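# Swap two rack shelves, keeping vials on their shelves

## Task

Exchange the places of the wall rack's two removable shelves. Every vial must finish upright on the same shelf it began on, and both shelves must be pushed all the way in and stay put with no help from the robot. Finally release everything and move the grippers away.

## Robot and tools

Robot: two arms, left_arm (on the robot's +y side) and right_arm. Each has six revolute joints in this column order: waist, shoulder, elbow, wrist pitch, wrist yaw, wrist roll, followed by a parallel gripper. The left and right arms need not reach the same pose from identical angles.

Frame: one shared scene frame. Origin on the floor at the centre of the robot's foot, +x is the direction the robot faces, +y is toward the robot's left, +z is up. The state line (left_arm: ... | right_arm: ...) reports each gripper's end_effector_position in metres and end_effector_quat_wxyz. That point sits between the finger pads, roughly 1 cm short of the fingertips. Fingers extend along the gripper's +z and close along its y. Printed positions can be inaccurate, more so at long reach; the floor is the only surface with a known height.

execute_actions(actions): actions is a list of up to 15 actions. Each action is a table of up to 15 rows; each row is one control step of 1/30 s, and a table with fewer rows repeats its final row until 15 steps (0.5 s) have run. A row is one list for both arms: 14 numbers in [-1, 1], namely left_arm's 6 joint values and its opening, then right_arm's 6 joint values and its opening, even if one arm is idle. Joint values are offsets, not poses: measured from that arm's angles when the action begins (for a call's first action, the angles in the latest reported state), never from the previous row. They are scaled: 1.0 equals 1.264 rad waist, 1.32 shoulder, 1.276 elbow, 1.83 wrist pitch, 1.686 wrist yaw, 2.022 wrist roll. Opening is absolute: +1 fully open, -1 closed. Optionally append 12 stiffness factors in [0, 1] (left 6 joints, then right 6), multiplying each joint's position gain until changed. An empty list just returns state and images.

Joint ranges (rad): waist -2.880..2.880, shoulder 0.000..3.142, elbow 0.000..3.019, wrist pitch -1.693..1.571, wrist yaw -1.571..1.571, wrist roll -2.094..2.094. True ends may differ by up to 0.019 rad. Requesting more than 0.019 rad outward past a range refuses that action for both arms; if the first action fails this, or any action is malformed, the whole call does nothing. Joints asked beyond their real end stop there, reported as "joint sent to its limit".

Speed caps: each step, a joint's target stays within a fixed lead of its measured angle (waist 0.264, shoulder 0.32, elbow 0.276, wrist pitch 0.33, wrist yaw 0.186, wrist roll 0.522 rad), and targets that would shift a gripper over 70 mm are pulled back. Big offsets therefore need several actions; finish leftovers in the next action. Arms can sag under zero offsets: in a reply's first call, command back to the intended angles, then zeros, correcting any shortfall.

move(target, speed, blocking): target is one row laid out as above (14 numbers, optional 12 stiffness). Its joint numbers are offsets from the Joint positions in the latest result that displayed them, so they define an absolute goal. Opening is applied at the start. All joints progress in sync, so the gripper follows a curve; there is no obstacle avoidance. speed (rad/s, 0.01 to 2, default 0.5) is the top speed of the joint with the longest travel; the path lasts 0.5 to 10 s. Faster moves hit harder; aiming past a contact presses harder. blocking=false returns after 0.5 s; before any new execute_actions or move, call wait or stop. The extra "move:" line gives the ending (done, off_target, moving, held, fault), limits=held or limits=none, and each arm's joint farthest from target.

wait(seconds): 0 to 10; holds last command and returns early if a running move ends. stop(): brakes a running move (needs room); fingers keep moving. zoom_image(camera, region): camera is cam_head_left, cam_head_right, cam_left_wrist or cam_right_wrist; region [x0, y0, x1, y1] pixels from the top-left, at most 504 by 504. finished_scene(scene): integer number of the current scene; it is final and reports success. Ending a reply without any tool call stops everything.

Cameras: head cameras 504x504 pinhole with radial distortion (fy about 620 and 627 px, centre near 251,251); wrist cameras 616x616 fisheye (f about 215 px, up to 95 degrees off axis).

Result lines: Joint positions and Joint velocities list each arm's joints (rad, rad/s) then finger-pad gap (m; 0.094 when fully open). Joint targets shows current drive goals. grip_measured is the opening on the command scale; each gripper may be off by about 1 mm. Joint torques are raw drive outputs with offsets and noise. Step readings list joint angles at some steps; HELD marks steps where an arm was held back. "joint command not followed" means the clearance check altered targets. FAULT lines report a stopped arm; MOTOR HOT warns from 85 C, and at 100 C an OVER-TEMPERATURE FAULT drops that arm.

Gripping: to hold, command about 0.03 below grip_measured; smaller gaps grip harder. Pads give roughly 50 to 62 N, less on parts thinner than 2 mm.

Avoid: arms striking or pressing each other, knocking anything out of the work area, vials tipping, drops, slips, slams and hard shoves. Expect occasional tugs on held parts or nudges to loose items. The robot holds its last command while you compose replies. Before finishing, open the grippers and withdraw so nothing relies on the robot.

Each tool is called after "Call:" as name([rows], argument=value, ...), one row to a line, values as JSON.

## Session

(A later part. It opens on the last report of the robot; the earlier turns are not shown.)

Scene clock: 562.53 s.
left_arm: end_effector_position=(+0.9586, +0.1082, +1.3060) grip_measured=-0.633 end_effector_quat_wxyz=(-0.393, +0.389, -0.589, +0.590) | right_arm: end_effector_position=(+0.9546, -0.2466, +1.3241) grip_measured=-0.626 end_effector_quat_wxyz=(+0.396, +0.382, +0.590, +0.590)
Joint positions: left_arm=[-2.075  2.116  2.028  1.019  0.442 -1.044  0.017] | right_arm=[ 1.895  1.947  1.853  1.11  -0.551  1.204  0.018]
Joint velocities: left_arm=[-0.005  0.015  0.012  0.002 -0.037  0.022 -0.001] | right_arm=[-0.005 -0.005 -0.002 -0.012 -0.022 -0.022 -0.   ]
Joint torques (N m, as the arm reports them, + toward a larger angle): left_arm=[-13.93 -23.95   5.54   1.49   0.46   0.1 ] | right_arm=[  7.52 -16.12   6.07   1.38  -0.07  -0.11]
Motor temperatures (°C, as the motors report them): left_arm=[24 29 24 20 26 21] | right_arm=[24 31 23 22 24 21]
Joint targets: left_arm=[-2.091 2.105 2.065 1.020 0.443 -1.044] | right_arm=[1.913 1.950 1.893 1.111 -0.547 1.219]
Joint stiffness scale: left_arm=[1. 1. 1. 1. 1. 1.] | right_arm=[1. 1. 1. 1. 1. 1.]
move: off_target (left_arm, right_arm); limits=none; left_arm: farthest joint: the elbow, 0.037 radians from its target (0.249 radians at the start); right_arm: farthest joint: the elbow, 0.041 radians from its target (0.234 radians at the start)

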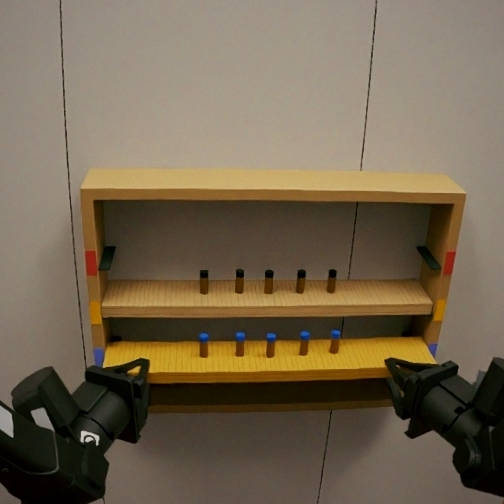

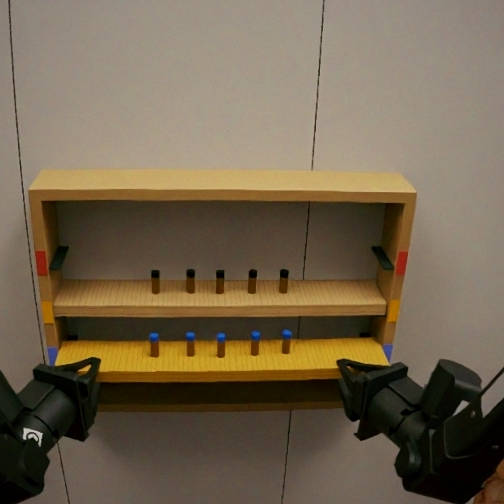

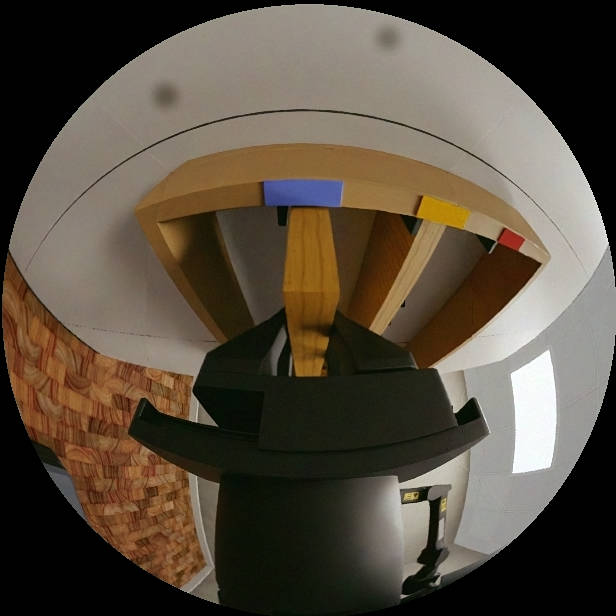

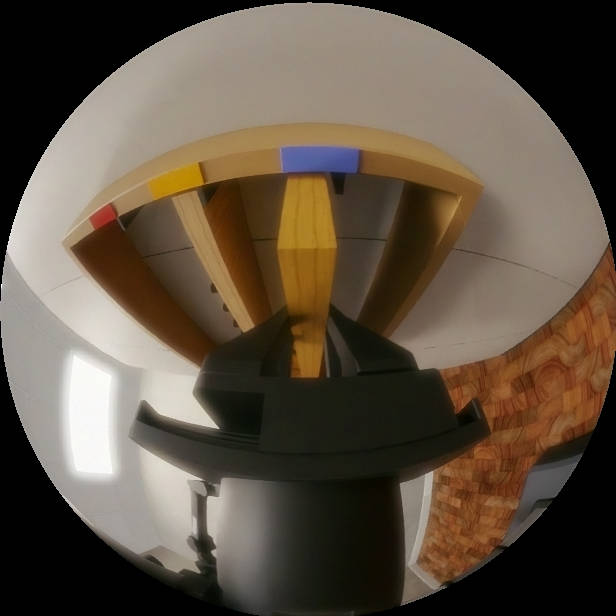

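Call:
execute_actions(actions=[])

Call:
move(target=[-0.012,0.060,0.243,-0.100,-0.002,0,-0.75,0.022,0.057,0.210,-0.089,0.008,0,-0.75], speed=0.05)

Scene clock: 593.03 s.
left_arm: end_effector_position=(+0.9584, +0.1081, +1.3057) grip_measured=-0.633 end_effector_quat_wxyz=(-0.393, +0.389, -0.589, +0.590) | right_arm: end_effector_position=(+0.9546, -0.2466, +1.3241) grip_measured=-0.626 end_effector_quat_wxyz=(+0.396, +0.382, +0.590, +0.590)
Joint positions: left_arm=[-2.075  2.116  2.028  1.019  0.442 -1.044  0.017] | right_arm=[ 1.895  1.947  1.853  1.11  -0.551  1.204  0.018]
Joint velocities: left_arm=[ 0.015 -0.015 -0.002 -0.007 -0.007  0.051 -0.   ] | right_arm=[-0.015 -0.005 -0.002 -0.007 -0.007  0.007 -0.   ]
Joint torques (N m, as the arm reports them, + toward a larger angle): left_arm=[-13.94 -23.84   5.5    1.51   0.46   0.12] | right_arm=[  7.17 -15.97   6.14   1.32  -0.06  -0.09]
Motor temperatures (°C, as the motors report them): left_arm=[25 29 25 20 25 21] | right_arm=[25 31 24 22 23 21]
Joint targets: left_arm=[-2.091 2.106 2.065 1.020 0.443 -1.044] | right_arm=[1.913 1.950 1.893 1.111 -0.547 1.219]
Joint stiffness scale: left_arm=[1. 1. 1. 1. 1. 1.] | right_arm=[1. 1. 1. 1. 1. 1.]

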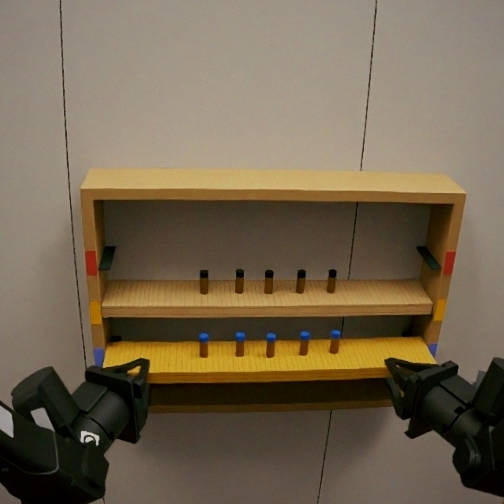

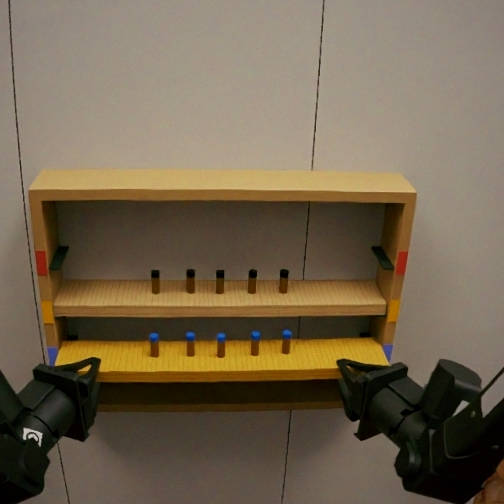

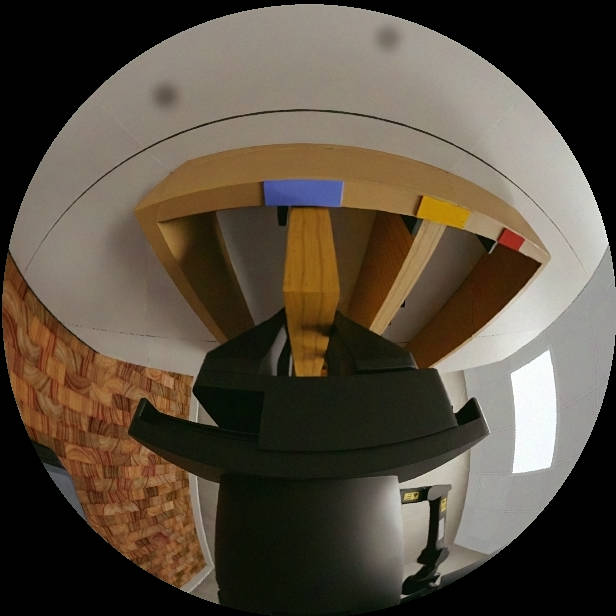

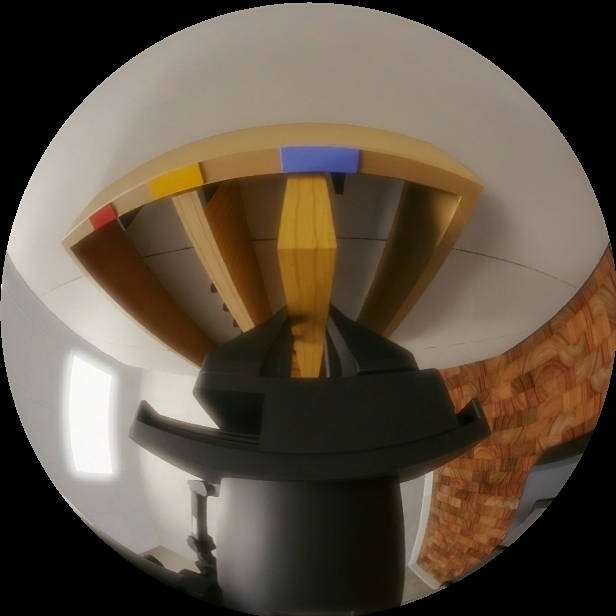

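Scene clock: 599.50 s.
left_arm: end_effector_position=(+1.0099, +0.1092, +1.3035) grip_measured=-0.633 end_effector_quat_wxyz=(-0.394, +0.387, -0.590, +0.590) | right_arm: end_effector_position=(+1.0050, -0.2469, +1.3209) grip_measured=-0.626 end_effector_quat_wxyz=(+0.396, +0.384, +0.590, +0.590)
Joint positions: left_arm=[-2.078  2.202  2.294  0.838  0.443 -1.038  0.017] | right_arm=[ 1.906  2.016  2.075  0.95  -0.543  1.195  0.018]
Joint velocities: left_arm=[ 0.005 -0.005  0.002 -0.012  0.022  0.007  0.   ] | right_arm=[ 0.015 -0.005  0.022  0.007 -0.022 -0.007  0.   ]
Joint torques (N m, as the arm reports them, + toward a larger angle): left_arm=[-14.18 -24.92   7.06   1.42   0.23   0.06] | right_arm=[  7.77 -16.95   7.58   1.19  -0.05  -0.16]
Motor temperatures (°C, as the motors report them): left_arm=[25 29 25 20 25 21] | right_arm=[25 31 24 22 23 21]
Joint targets: left_arm=[-2.090 2.196 2.338 0.836 0.439 -1.045] | right_arm=[1.923 2.022 2.121 0.947 -0.538 1.204]
Joint stiffness scale: left_arm=[1. 1. 1. 1. 1. 1.] | right_arm=[1. 1. 1. 1. 1. 1.]
move: off_target (left_arm, right_arm); limits=none; left_arm: farthest joint: the elbow, 0.044 radians from its target (0.310 radians at the start); right_arm: farthest joint: the elbow, 0.046 radians from its target (0.268 radians at the start)

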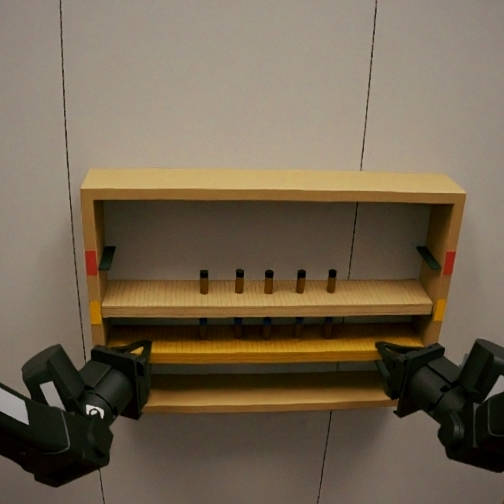

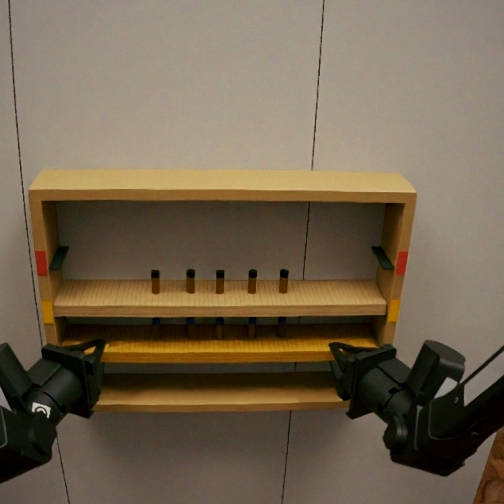

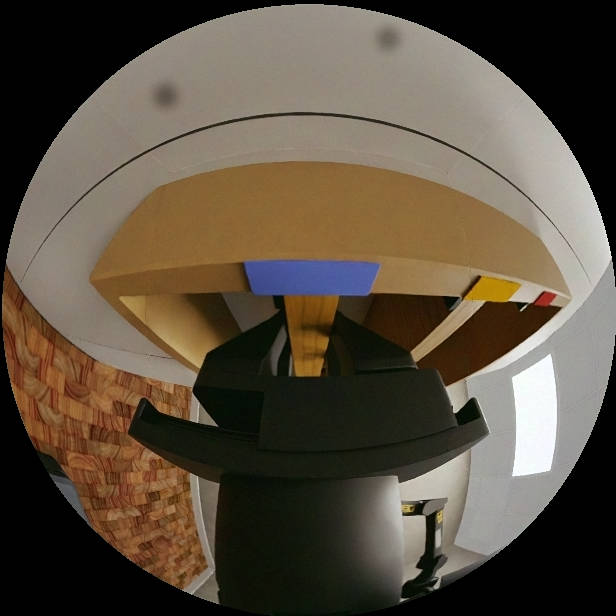

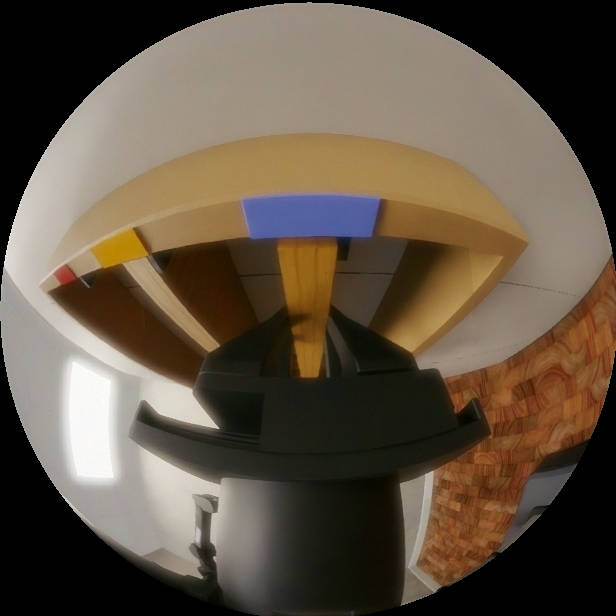

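Call:
move(target=[-0.008,0.006,0.05,-0.006,0,0,-0.75,0.01,0.014,0.054,-0.006,0,0,-0.75], speed=0.03)

Scene clock: 604.70 s.
left_arm: end_effector_position=(+1.0118, +0.1089, +1.3029) grip_measured=-0.633 end_effector_quat_wxyz=(-0.396, +0.385, -0.589, +0.590) | right_arm: end_effector_position=(+1.0085, -0.2473, +1.3202) grip_measured=-0.626 end_effector_quat_wxyz=(+0.398, +0.382, +0.589, +0.590)
Joint positions: left_arm=[-2.078  2.212  2.314  0.833  0.443 -1.036  0.017] | right_arm=[ 1.906  2.026  2.098  0.942 -0.543  1.193  0.018]
Joint velocities: left_arm=[ 0.005  0.005 -0.002 -0.002 -0.037 -0.066  0.   ] | right_arm=[-0.005 -0.015 -0.002  0.002 -0.037 -0.095  0.001]
Joint torques (N m, as the arm reports them, + toward a larger angle): left_arm=[-14.13 -24.34   7.17   1.27   0.38   0.08] | right_arm=[  7.49 -16.92   7.71   1.19  -0.24  -0.2 ]
Motor temperatures (°C, as the motors report them): left_arm=[25 29 26 20 25 21] | right_arm=[25 31 25 22 23 21]
Joint targets: left_arm=[-2.088 2.210 2.358 0.827 0.443 -1.038] | right_arm=[1.919 2.034 2.144 0.939 -0.543 1.195]
Joint stiffness scale: left_arm=[1. 1. 1. 1. 1. 1.] | right_arm=[1. 1. 1. 1. 1. 1.]
move: off_target (left_arm, right_arm); limits=none; left_arm: farthest joint: the elbow, 0.044 radians from its target (0.064 radians at the start); right_arm: farthest joint: the elbow, 0.046 radians from its target (0.069 radians at the start)

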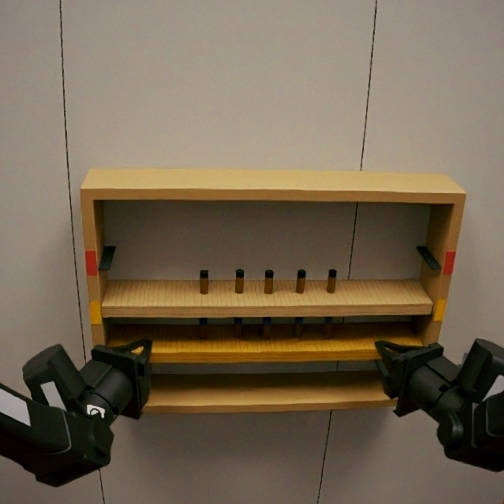

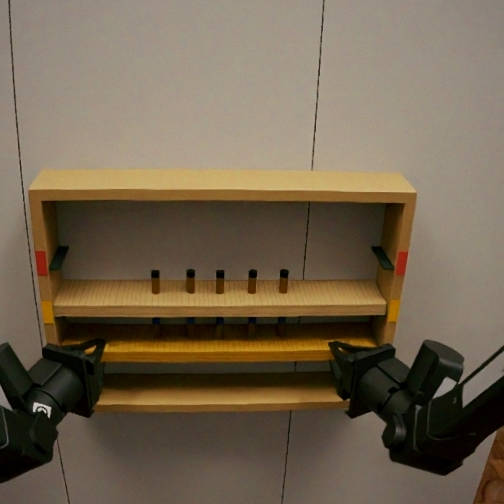

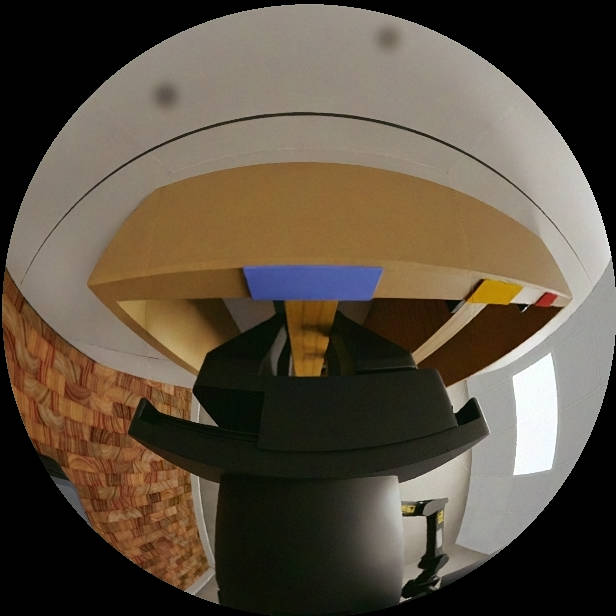

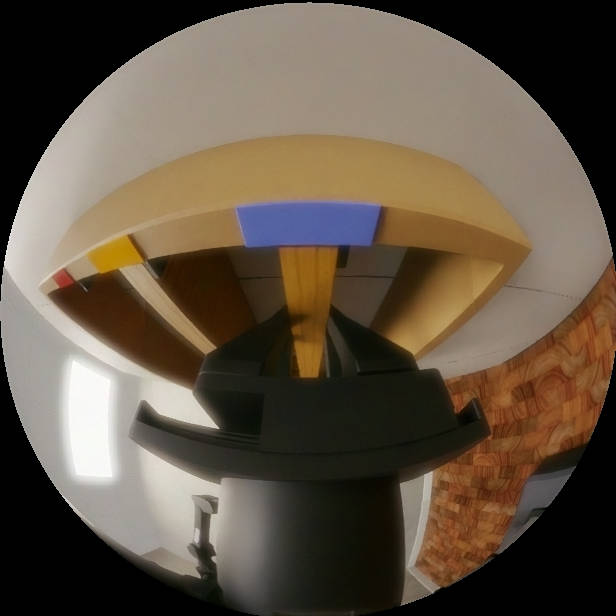

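Not stalled; repeat.

Call:
move(target=[-0.008,0.004,0.055,-0.008,0,0,-0.75,0.01,0.012,0.056,-0.008,0,0,-0.75], speed=0.03)

Scene clock: 609.93 s.
left_arm: end_effector_position=(+1.0123, +0.1081, +1.3034) grip_measured=-0.633 end_effector_quat_wxyz=(-0.397, +0.382, -0.588, +0.592) | right_arm: end_effector_position=(+1.0098, -0.2467, +1.3202) grip_measured=-0.626 end_effector_quat_wxyz=(+0.397, +0.381, +0.589, +0.591)
Joint positions: left_arm=[-2.078  2.217  2.323  0.833  0.449 -1.035  0.017] | right_arm=[ 1.906  2.03   2.108  0.937 -0.548  1.193  0.018]
Joint velocities: left_arm=[-0.015 -0.005 -0.002  0.007 -0.051  0.081  0.001] | right_arm=[-0.015  0.005  0.012 -0.007  0.007 -0.007  0.001]
Joint torques (N m, as the arm reports them, + toward a larger angle): left_arm=[-14.08 -24.34   8.42   0.95   0.1    0.11] | right_arm=[  7.55 -16.39   8.82   1.    -0.03  -0.23]
Motor temperatures (°C, as the motors report them): left_arm=[25 29 26 20 25 21] | right_arm=[25 31 25 22 23 21]
Joint targets: left_arm=[-2.088 2.217 2.383 0.818 0.443 -1.036] | right_arm=[1.919 2.042 2.169 0.927 -0.543 1.193]
Joint stiffness scale: left_arm=[1. 1. 1. 1. 1. 1.] | right_arm=[1. 1. 1. 1. 1. 1.]
move: off_target (left_arm, right_arm); limits=none; left_arm: farthest joint: the elbow, 0.061 radians from its target (0.071 radians at the start); right_arm: farthest joint: the elbow, 0.062 radians from its target (0.071 radians at the start)

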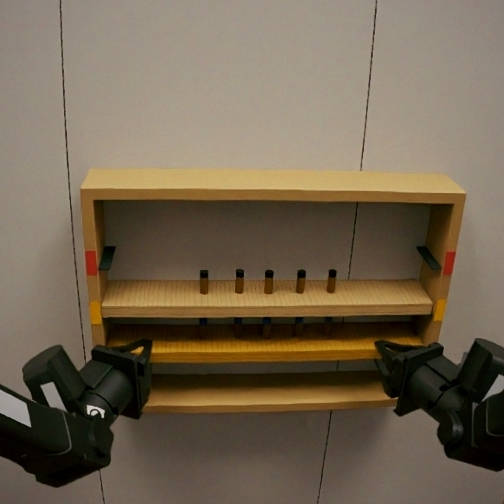

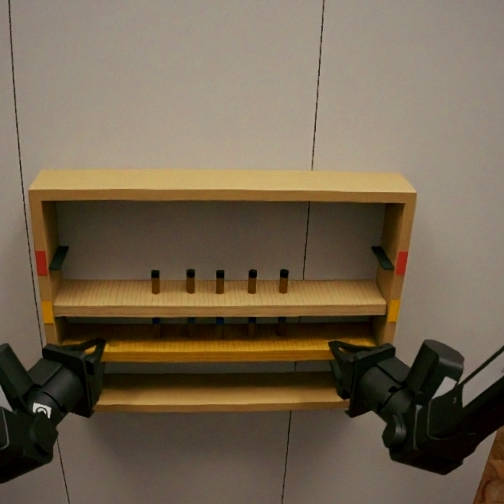

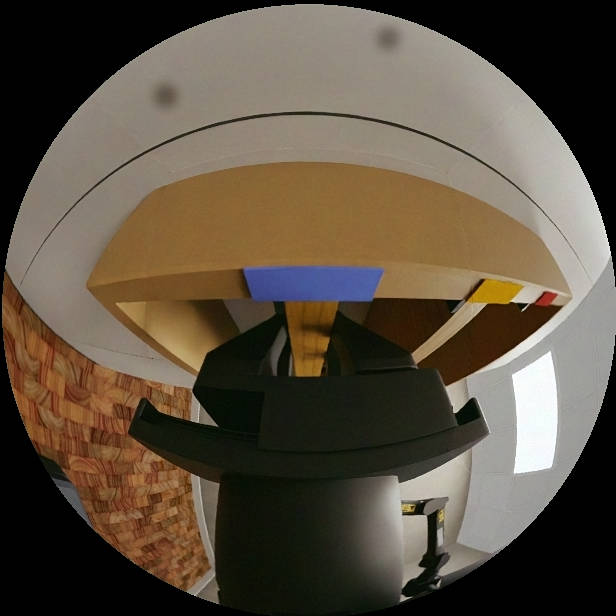

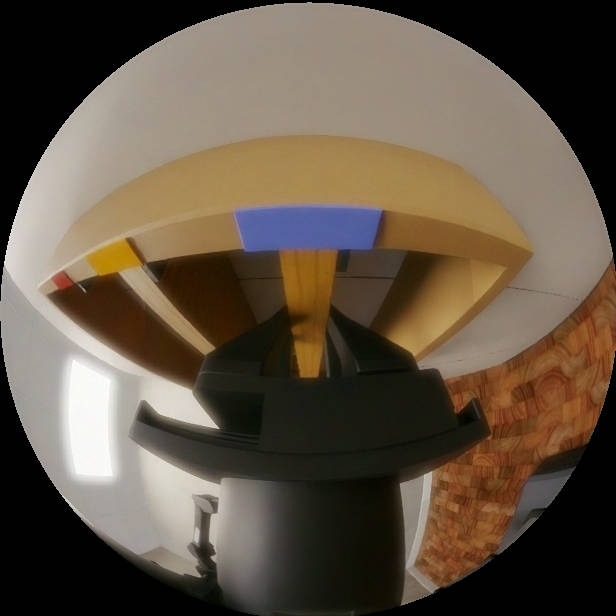

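Stalled. Release.

Call:
move(target=[0,0,0.012,0,0,0,-0.55,0,0,0.014,0,0,0,-0.55], speed=0.05)

Call:
move(target=[0,0,0.012,0,0,0,0,0,0,0.014,0,0,0,0], speed=0.05)

Call:
move(target=[0.012,-0.085,-0.22,0.115,0.003,0,0,-0.022,-0.075,-0.19,0.105,-0.006,0.01,0], speed=0.2)

Call:
move(target=[0.01,-0.08,-0.3,0.15,0,0,0,-0.02,-0.07,-0.28,0.14,0,0,0], speed=0.4)

Scene clock: 619.20 s.
left_arm: end_effector_position=(+1.0116, +0.1077, +1.3028) grip_measured=-0.552 end_effector_quat_wxyz=(-0.396, +0.382, -0.589, +0.592) | right_arm: end_effector_position=(+1.0090, -0.2462, +1.3194) grip_measured=-0.553 end_effector_quat_wxyz=(+0.396, +0.381, +0.590, +0.591)
Joint positions: left_arm=[-2.078  2.217  2.321  0.833  0.45  -1.035  0.021] | right_arm=[ 1.906  2.03   2.105  0.937 -0.548  1.193  0.021]
Joint velocities: left_arm=[0.005 0.015 0.012 0.012 0.022 0.022 0.   ] | right_arm=[ 0.005 -0.015  0.002 -0.002  0.037  0.081 -0.001]
Joint torques (N m, as the arm reports them, + toward a larger angle): left_arm=[-13.04 -24.36   5.21   1.46   0.39   0.12] | right_arm=[  6.68 -17.63   6.     1.3   -0.23  -0.24]
Motor temperatures (°C, as the motors report them): left_arm=[25 29 27 20 25 21] | right_arm=[25 31 26 22 23 21]
Joint targets: left_arm=[-2.078 2.217 2.338 0.833 0.449 -1.035] | right_arm=[1.906 2.030 2.125 0.937 -0.548 1.193]
Joint stiffness scale: left_arm=[1. 1. 1. 1. 1. 1.] | right_arm=[1. 1. 1. 1. 1. 1.]
move: off_target (right_arm); limits=none; left_arm: farthest joint: the elbow, 0.018 radians from its target (0.016 radians at the start); right_arm: farthest joint: the elbow, 0.021 radians from its target (0.018 radians at the start)

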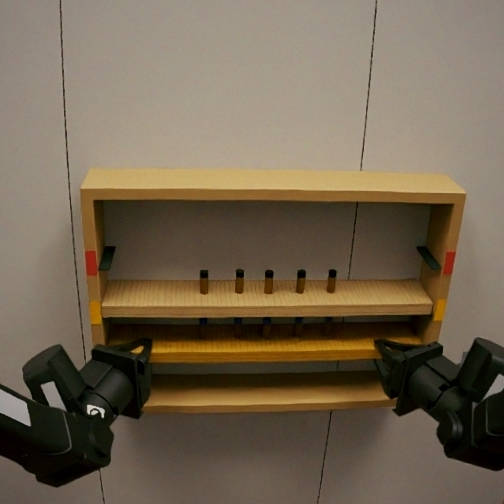

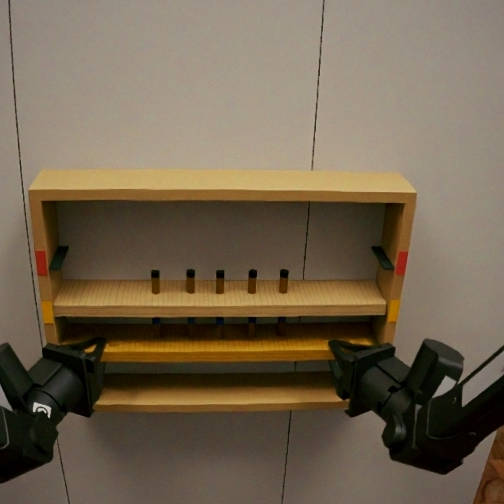

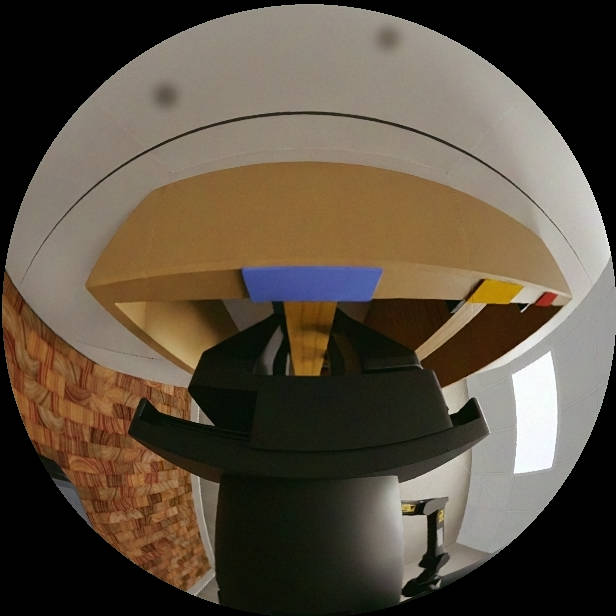

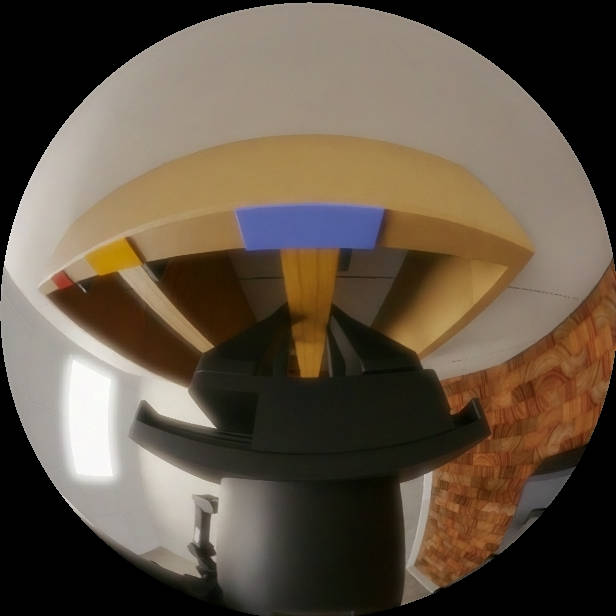

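Scene clock: 619.90 s.
left_arm: end_effector_position=(+1.0116, +0.1077, +1.3028) grip_measured=-0.002 end_effector_quat_wxyz=(-0.396, +0.382, -0.589, +0.592) | right_arm: end_effector_position=(+1.0090, -0.2462, +1.3194) grip_measured=-0.003 end_effector_quat_wxyz=(+0.396, +0.381, +0.590, +0.591)
Joint positions: left_arm=[-2.078  2.217  2.321  0.833  0.45  -1.035  0.047] | right_arm=[ 1.906  2.03   2.105  0.937 -0.548  1.193  0.047]
Joint velocities: left_arm=[-0.015 -0.005 -0.017 -0.002 -0.037  0.037 -0.001] | right_arm=[-0.015  0.005 -0.007 -0.012  0.037 -0.066 -0.   ]
Joint torques (N m, as the arm reports them, + toward a larger angle): left_arm=[-13.24 -24.21   5.05   1.49   0.42   0.11] | right_arm=[  6.48 -17.44   5.85   1.26  -0.24  -0.23]
Motor temperatures (°C, as the motors report them): left_arm=[25 29 27 20 25 21] | right_arm=[25 31 26 22 23 21]
Joint targets: left_arm=[-2.078 2.217 2.336 0.833 0.450 -1.035] | right_arm=[1.906 2.030 2.123 0.937 -0.548 1.193]
Joint stiffness scale: left_arm=[1. 1. 1. 1. 1. 1.] | right_arm=[1. 1. 1. 1. 1. 1.]
move: done; limits=none; left_arm: farthest joint: the elbow, 0.016 radians from its target (0.016 radians at the start); right_arm: farthest joint: the elbow, 0.018 radians from its target (0.018 radians at the start)

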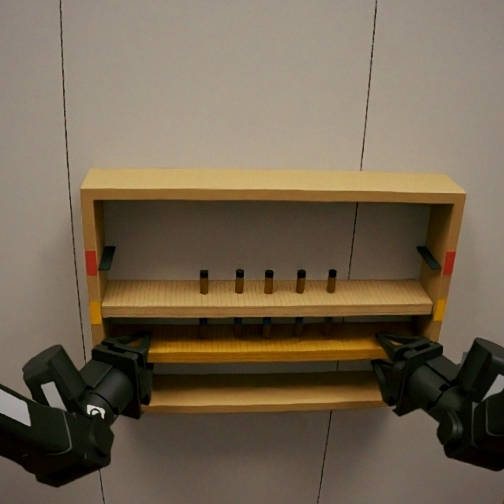

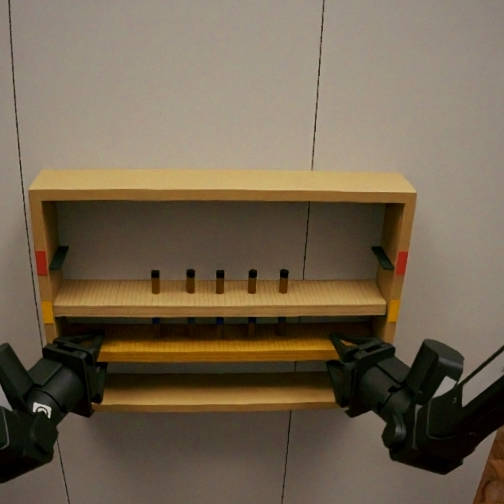

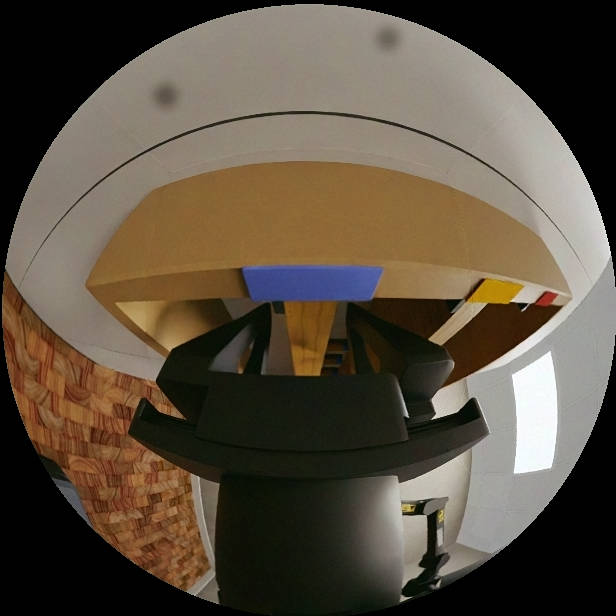

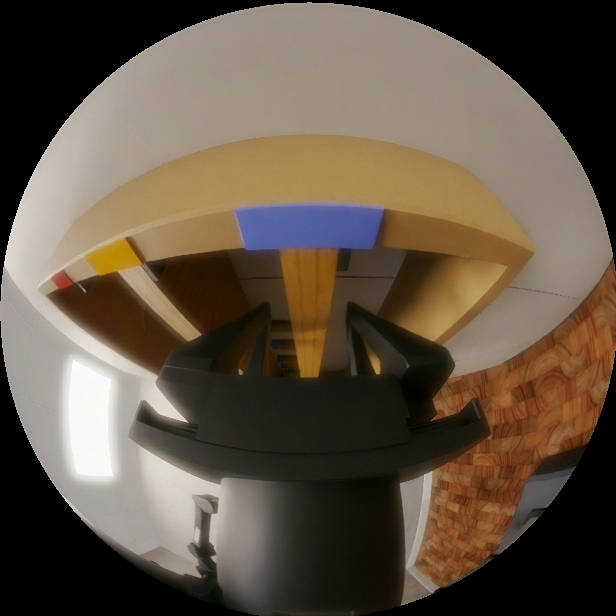

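Scene clock: 621.67 s.
left_arm: end_effector_position=(+0.9606, +0.1054, +1.3086) grip_measured=-0.002 end_effector_quat_wxyz=(-0.397, +0.381, -0.588, +0.593) | right_arm: end_effector_position=(+0.9551, -0.2430, +1.3219) grip_measured=-0.002 end_effector_quat_wxyz=(+0.395, +0.381, +0.590, +0.592)
Joint positions: left_arm=[-2.078  2.123  2.042  1.021  0.452 -1.035  0.047] | right_arm=[ 1.898  1.957  1.865  1.107 -0.553  1.201  0.047]
Joint velocities: left_arm=[ 0.015 -0.024 -0.002  0.002 -0.007 -0.066  0.001] | right_arm=[ 0.005 -0.005  0.002  0.002  0.051 -0.051  0.   ]
Joint torques (N m, as the arm reports them, + toward a larger angle): left_arm=[-11.34 -24.53   2.66   2.27   0.57   0.11] | right_arm=[  4.5  -18.18   3.38   2.07  -0.4   -0.13]
Motor temperatures (°C, as the motors report them): left_arm=[25 29 27 20 25 21] | right_arm=[25 32 25 22 23 21]
Joint targets: left_arm=[-2.063 2.105 2.040 1.044 0.455 -1.035] | right_arm=[1.878 1.931 1.863 1.129 -0.558 1.214]
Joint stiffness scale: left_arm=[1. 1. 1. 1. 1. 1.] | right_arm=[1. 1. 1. 1. 1. 1.]
move: off_target (left_arm, right_arm); limits=none; left_arm: farthest joint: the wrist pitch, 0.023 radians from its target (0.210 radians at the start); right_arm: farthest joint: the shoulder, 0.026 radians from its target (0.099 radians at the start)

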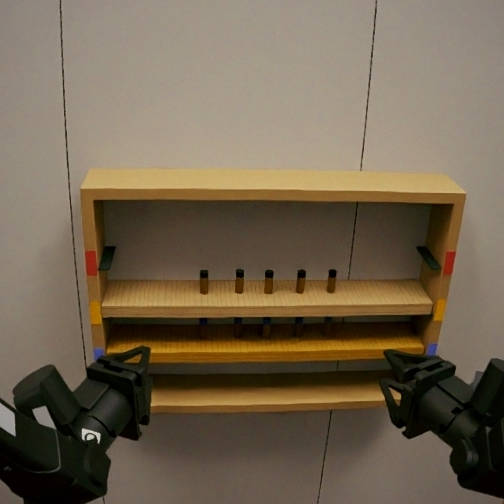

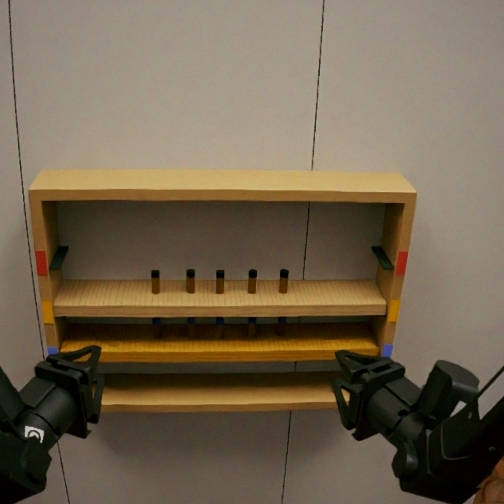

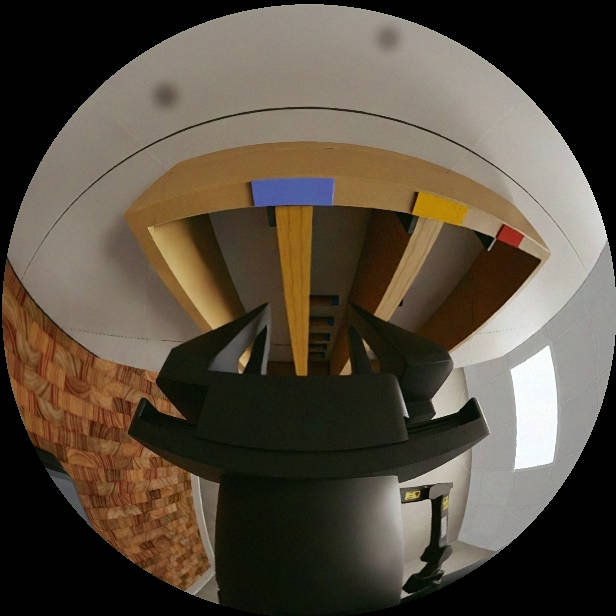

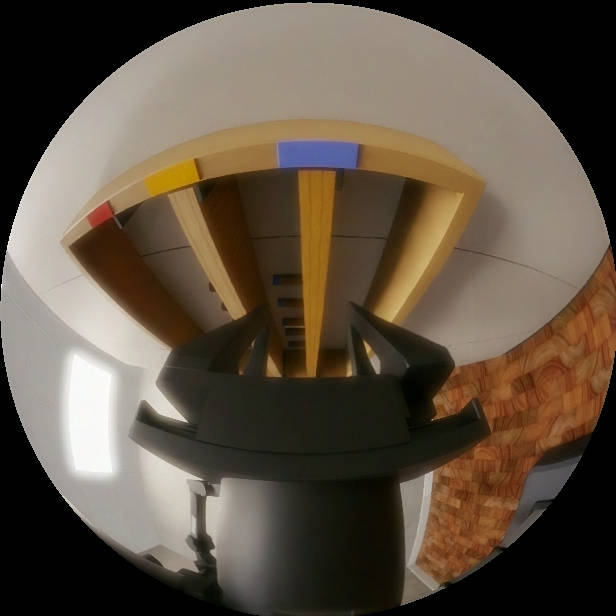

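Scene clock: 623.03 s.
left_arm: end_effector_position=(+0.8601, +0.0985, +1.3141) grip_measured=-0.002 end_effector_quat_wxyz=(-0.382, +0.387, -0.597, +0.591) | right_arm: end_effector_position=(+0.8503, -0.2286, +1.3210) grip_measured=-0.002 end_effector_quat_wxyz=(+0.375, +0.392, +0.602, +0.586)
Joint positions: left_arm=[-2.078  2.03   1.66   1.272  0.452 -1.035  0.047] | right_arm=[ 1.893  1.885  1.508  1.34  -0.553  1.201  0.047]
Joint velocities: left_arm=[ 0.005 -0.024  0.007  0.002 -0.007 -0.022  0.001] | right_arm=[-0.005 -0.005 -0.007  0.017  0.066  0.007  0.   ]
Joint torques (N m, as the arm reports them, + toward a larger angle): left_arm=[-10.58 -21.39   0.87   2.33   0.42   0.11] | right_arm=[  3.88 -15.42   1.34   2.1   -0.23  -0.25]
Motor temperatures (°C, as the motors report them): left_arm=[25 29 26 20 25 21] | right_arm=[25 32 25 22 23 21]
Joint targets: left_arm=[-2.065 2.017 1.659 1.296 0.452 -1.035] | right_arm=[1.873 1.864 1.507 1.363 -0.553 1.201]
Joint stiffness scale: left_arm=[1. 1. 1. 1. 1. 1.] | right_arm=[1. 1. 1. 1. 1. 1.]
move: off_target (left_arm, right_arm); limits=none; left_arm: farthest joint: the wrist pitch, 0.024 radians from its target (0.275 radians at the start); right_arm: farthest joint: the wrist pitch, 0.023 radians from its target (0.256 radians at the start)

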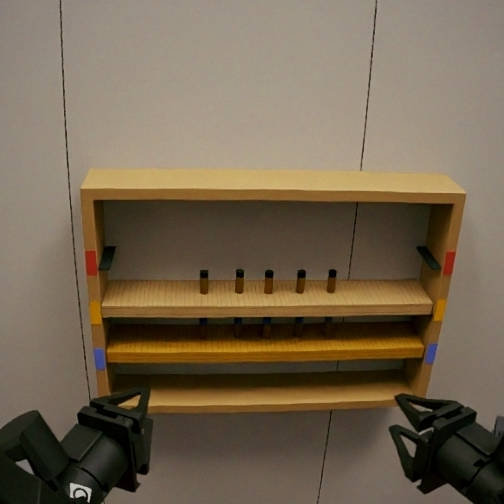

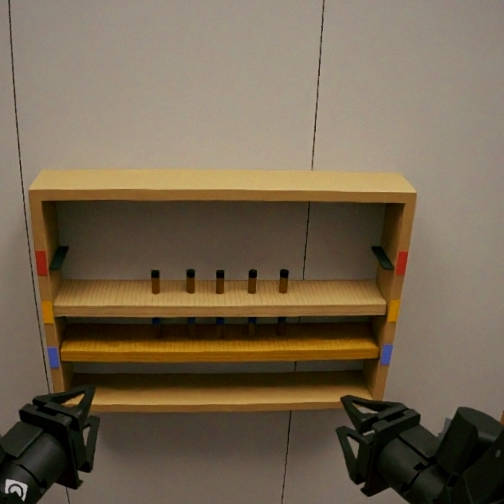

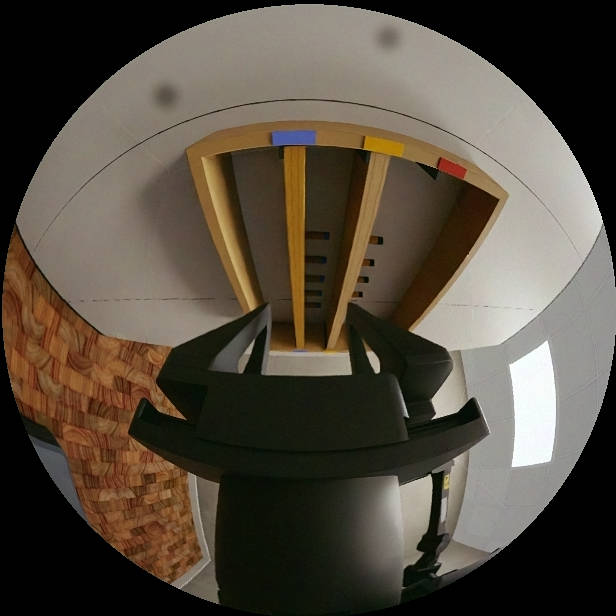

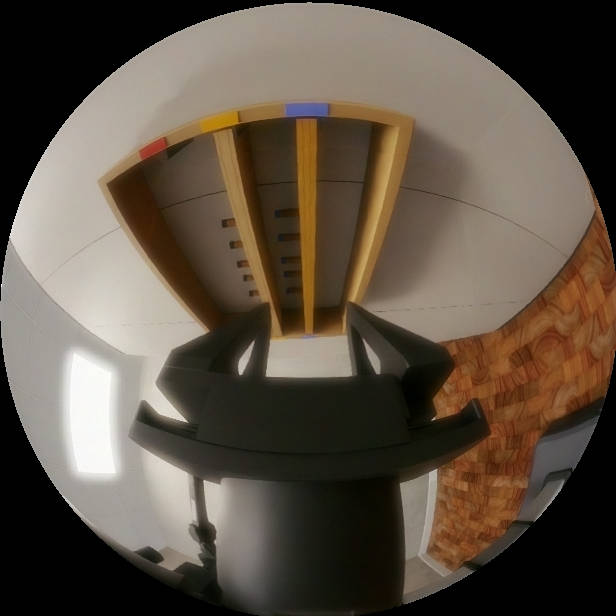

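Call:
finished_scene(scene=1)

The scene is finished: the task was done.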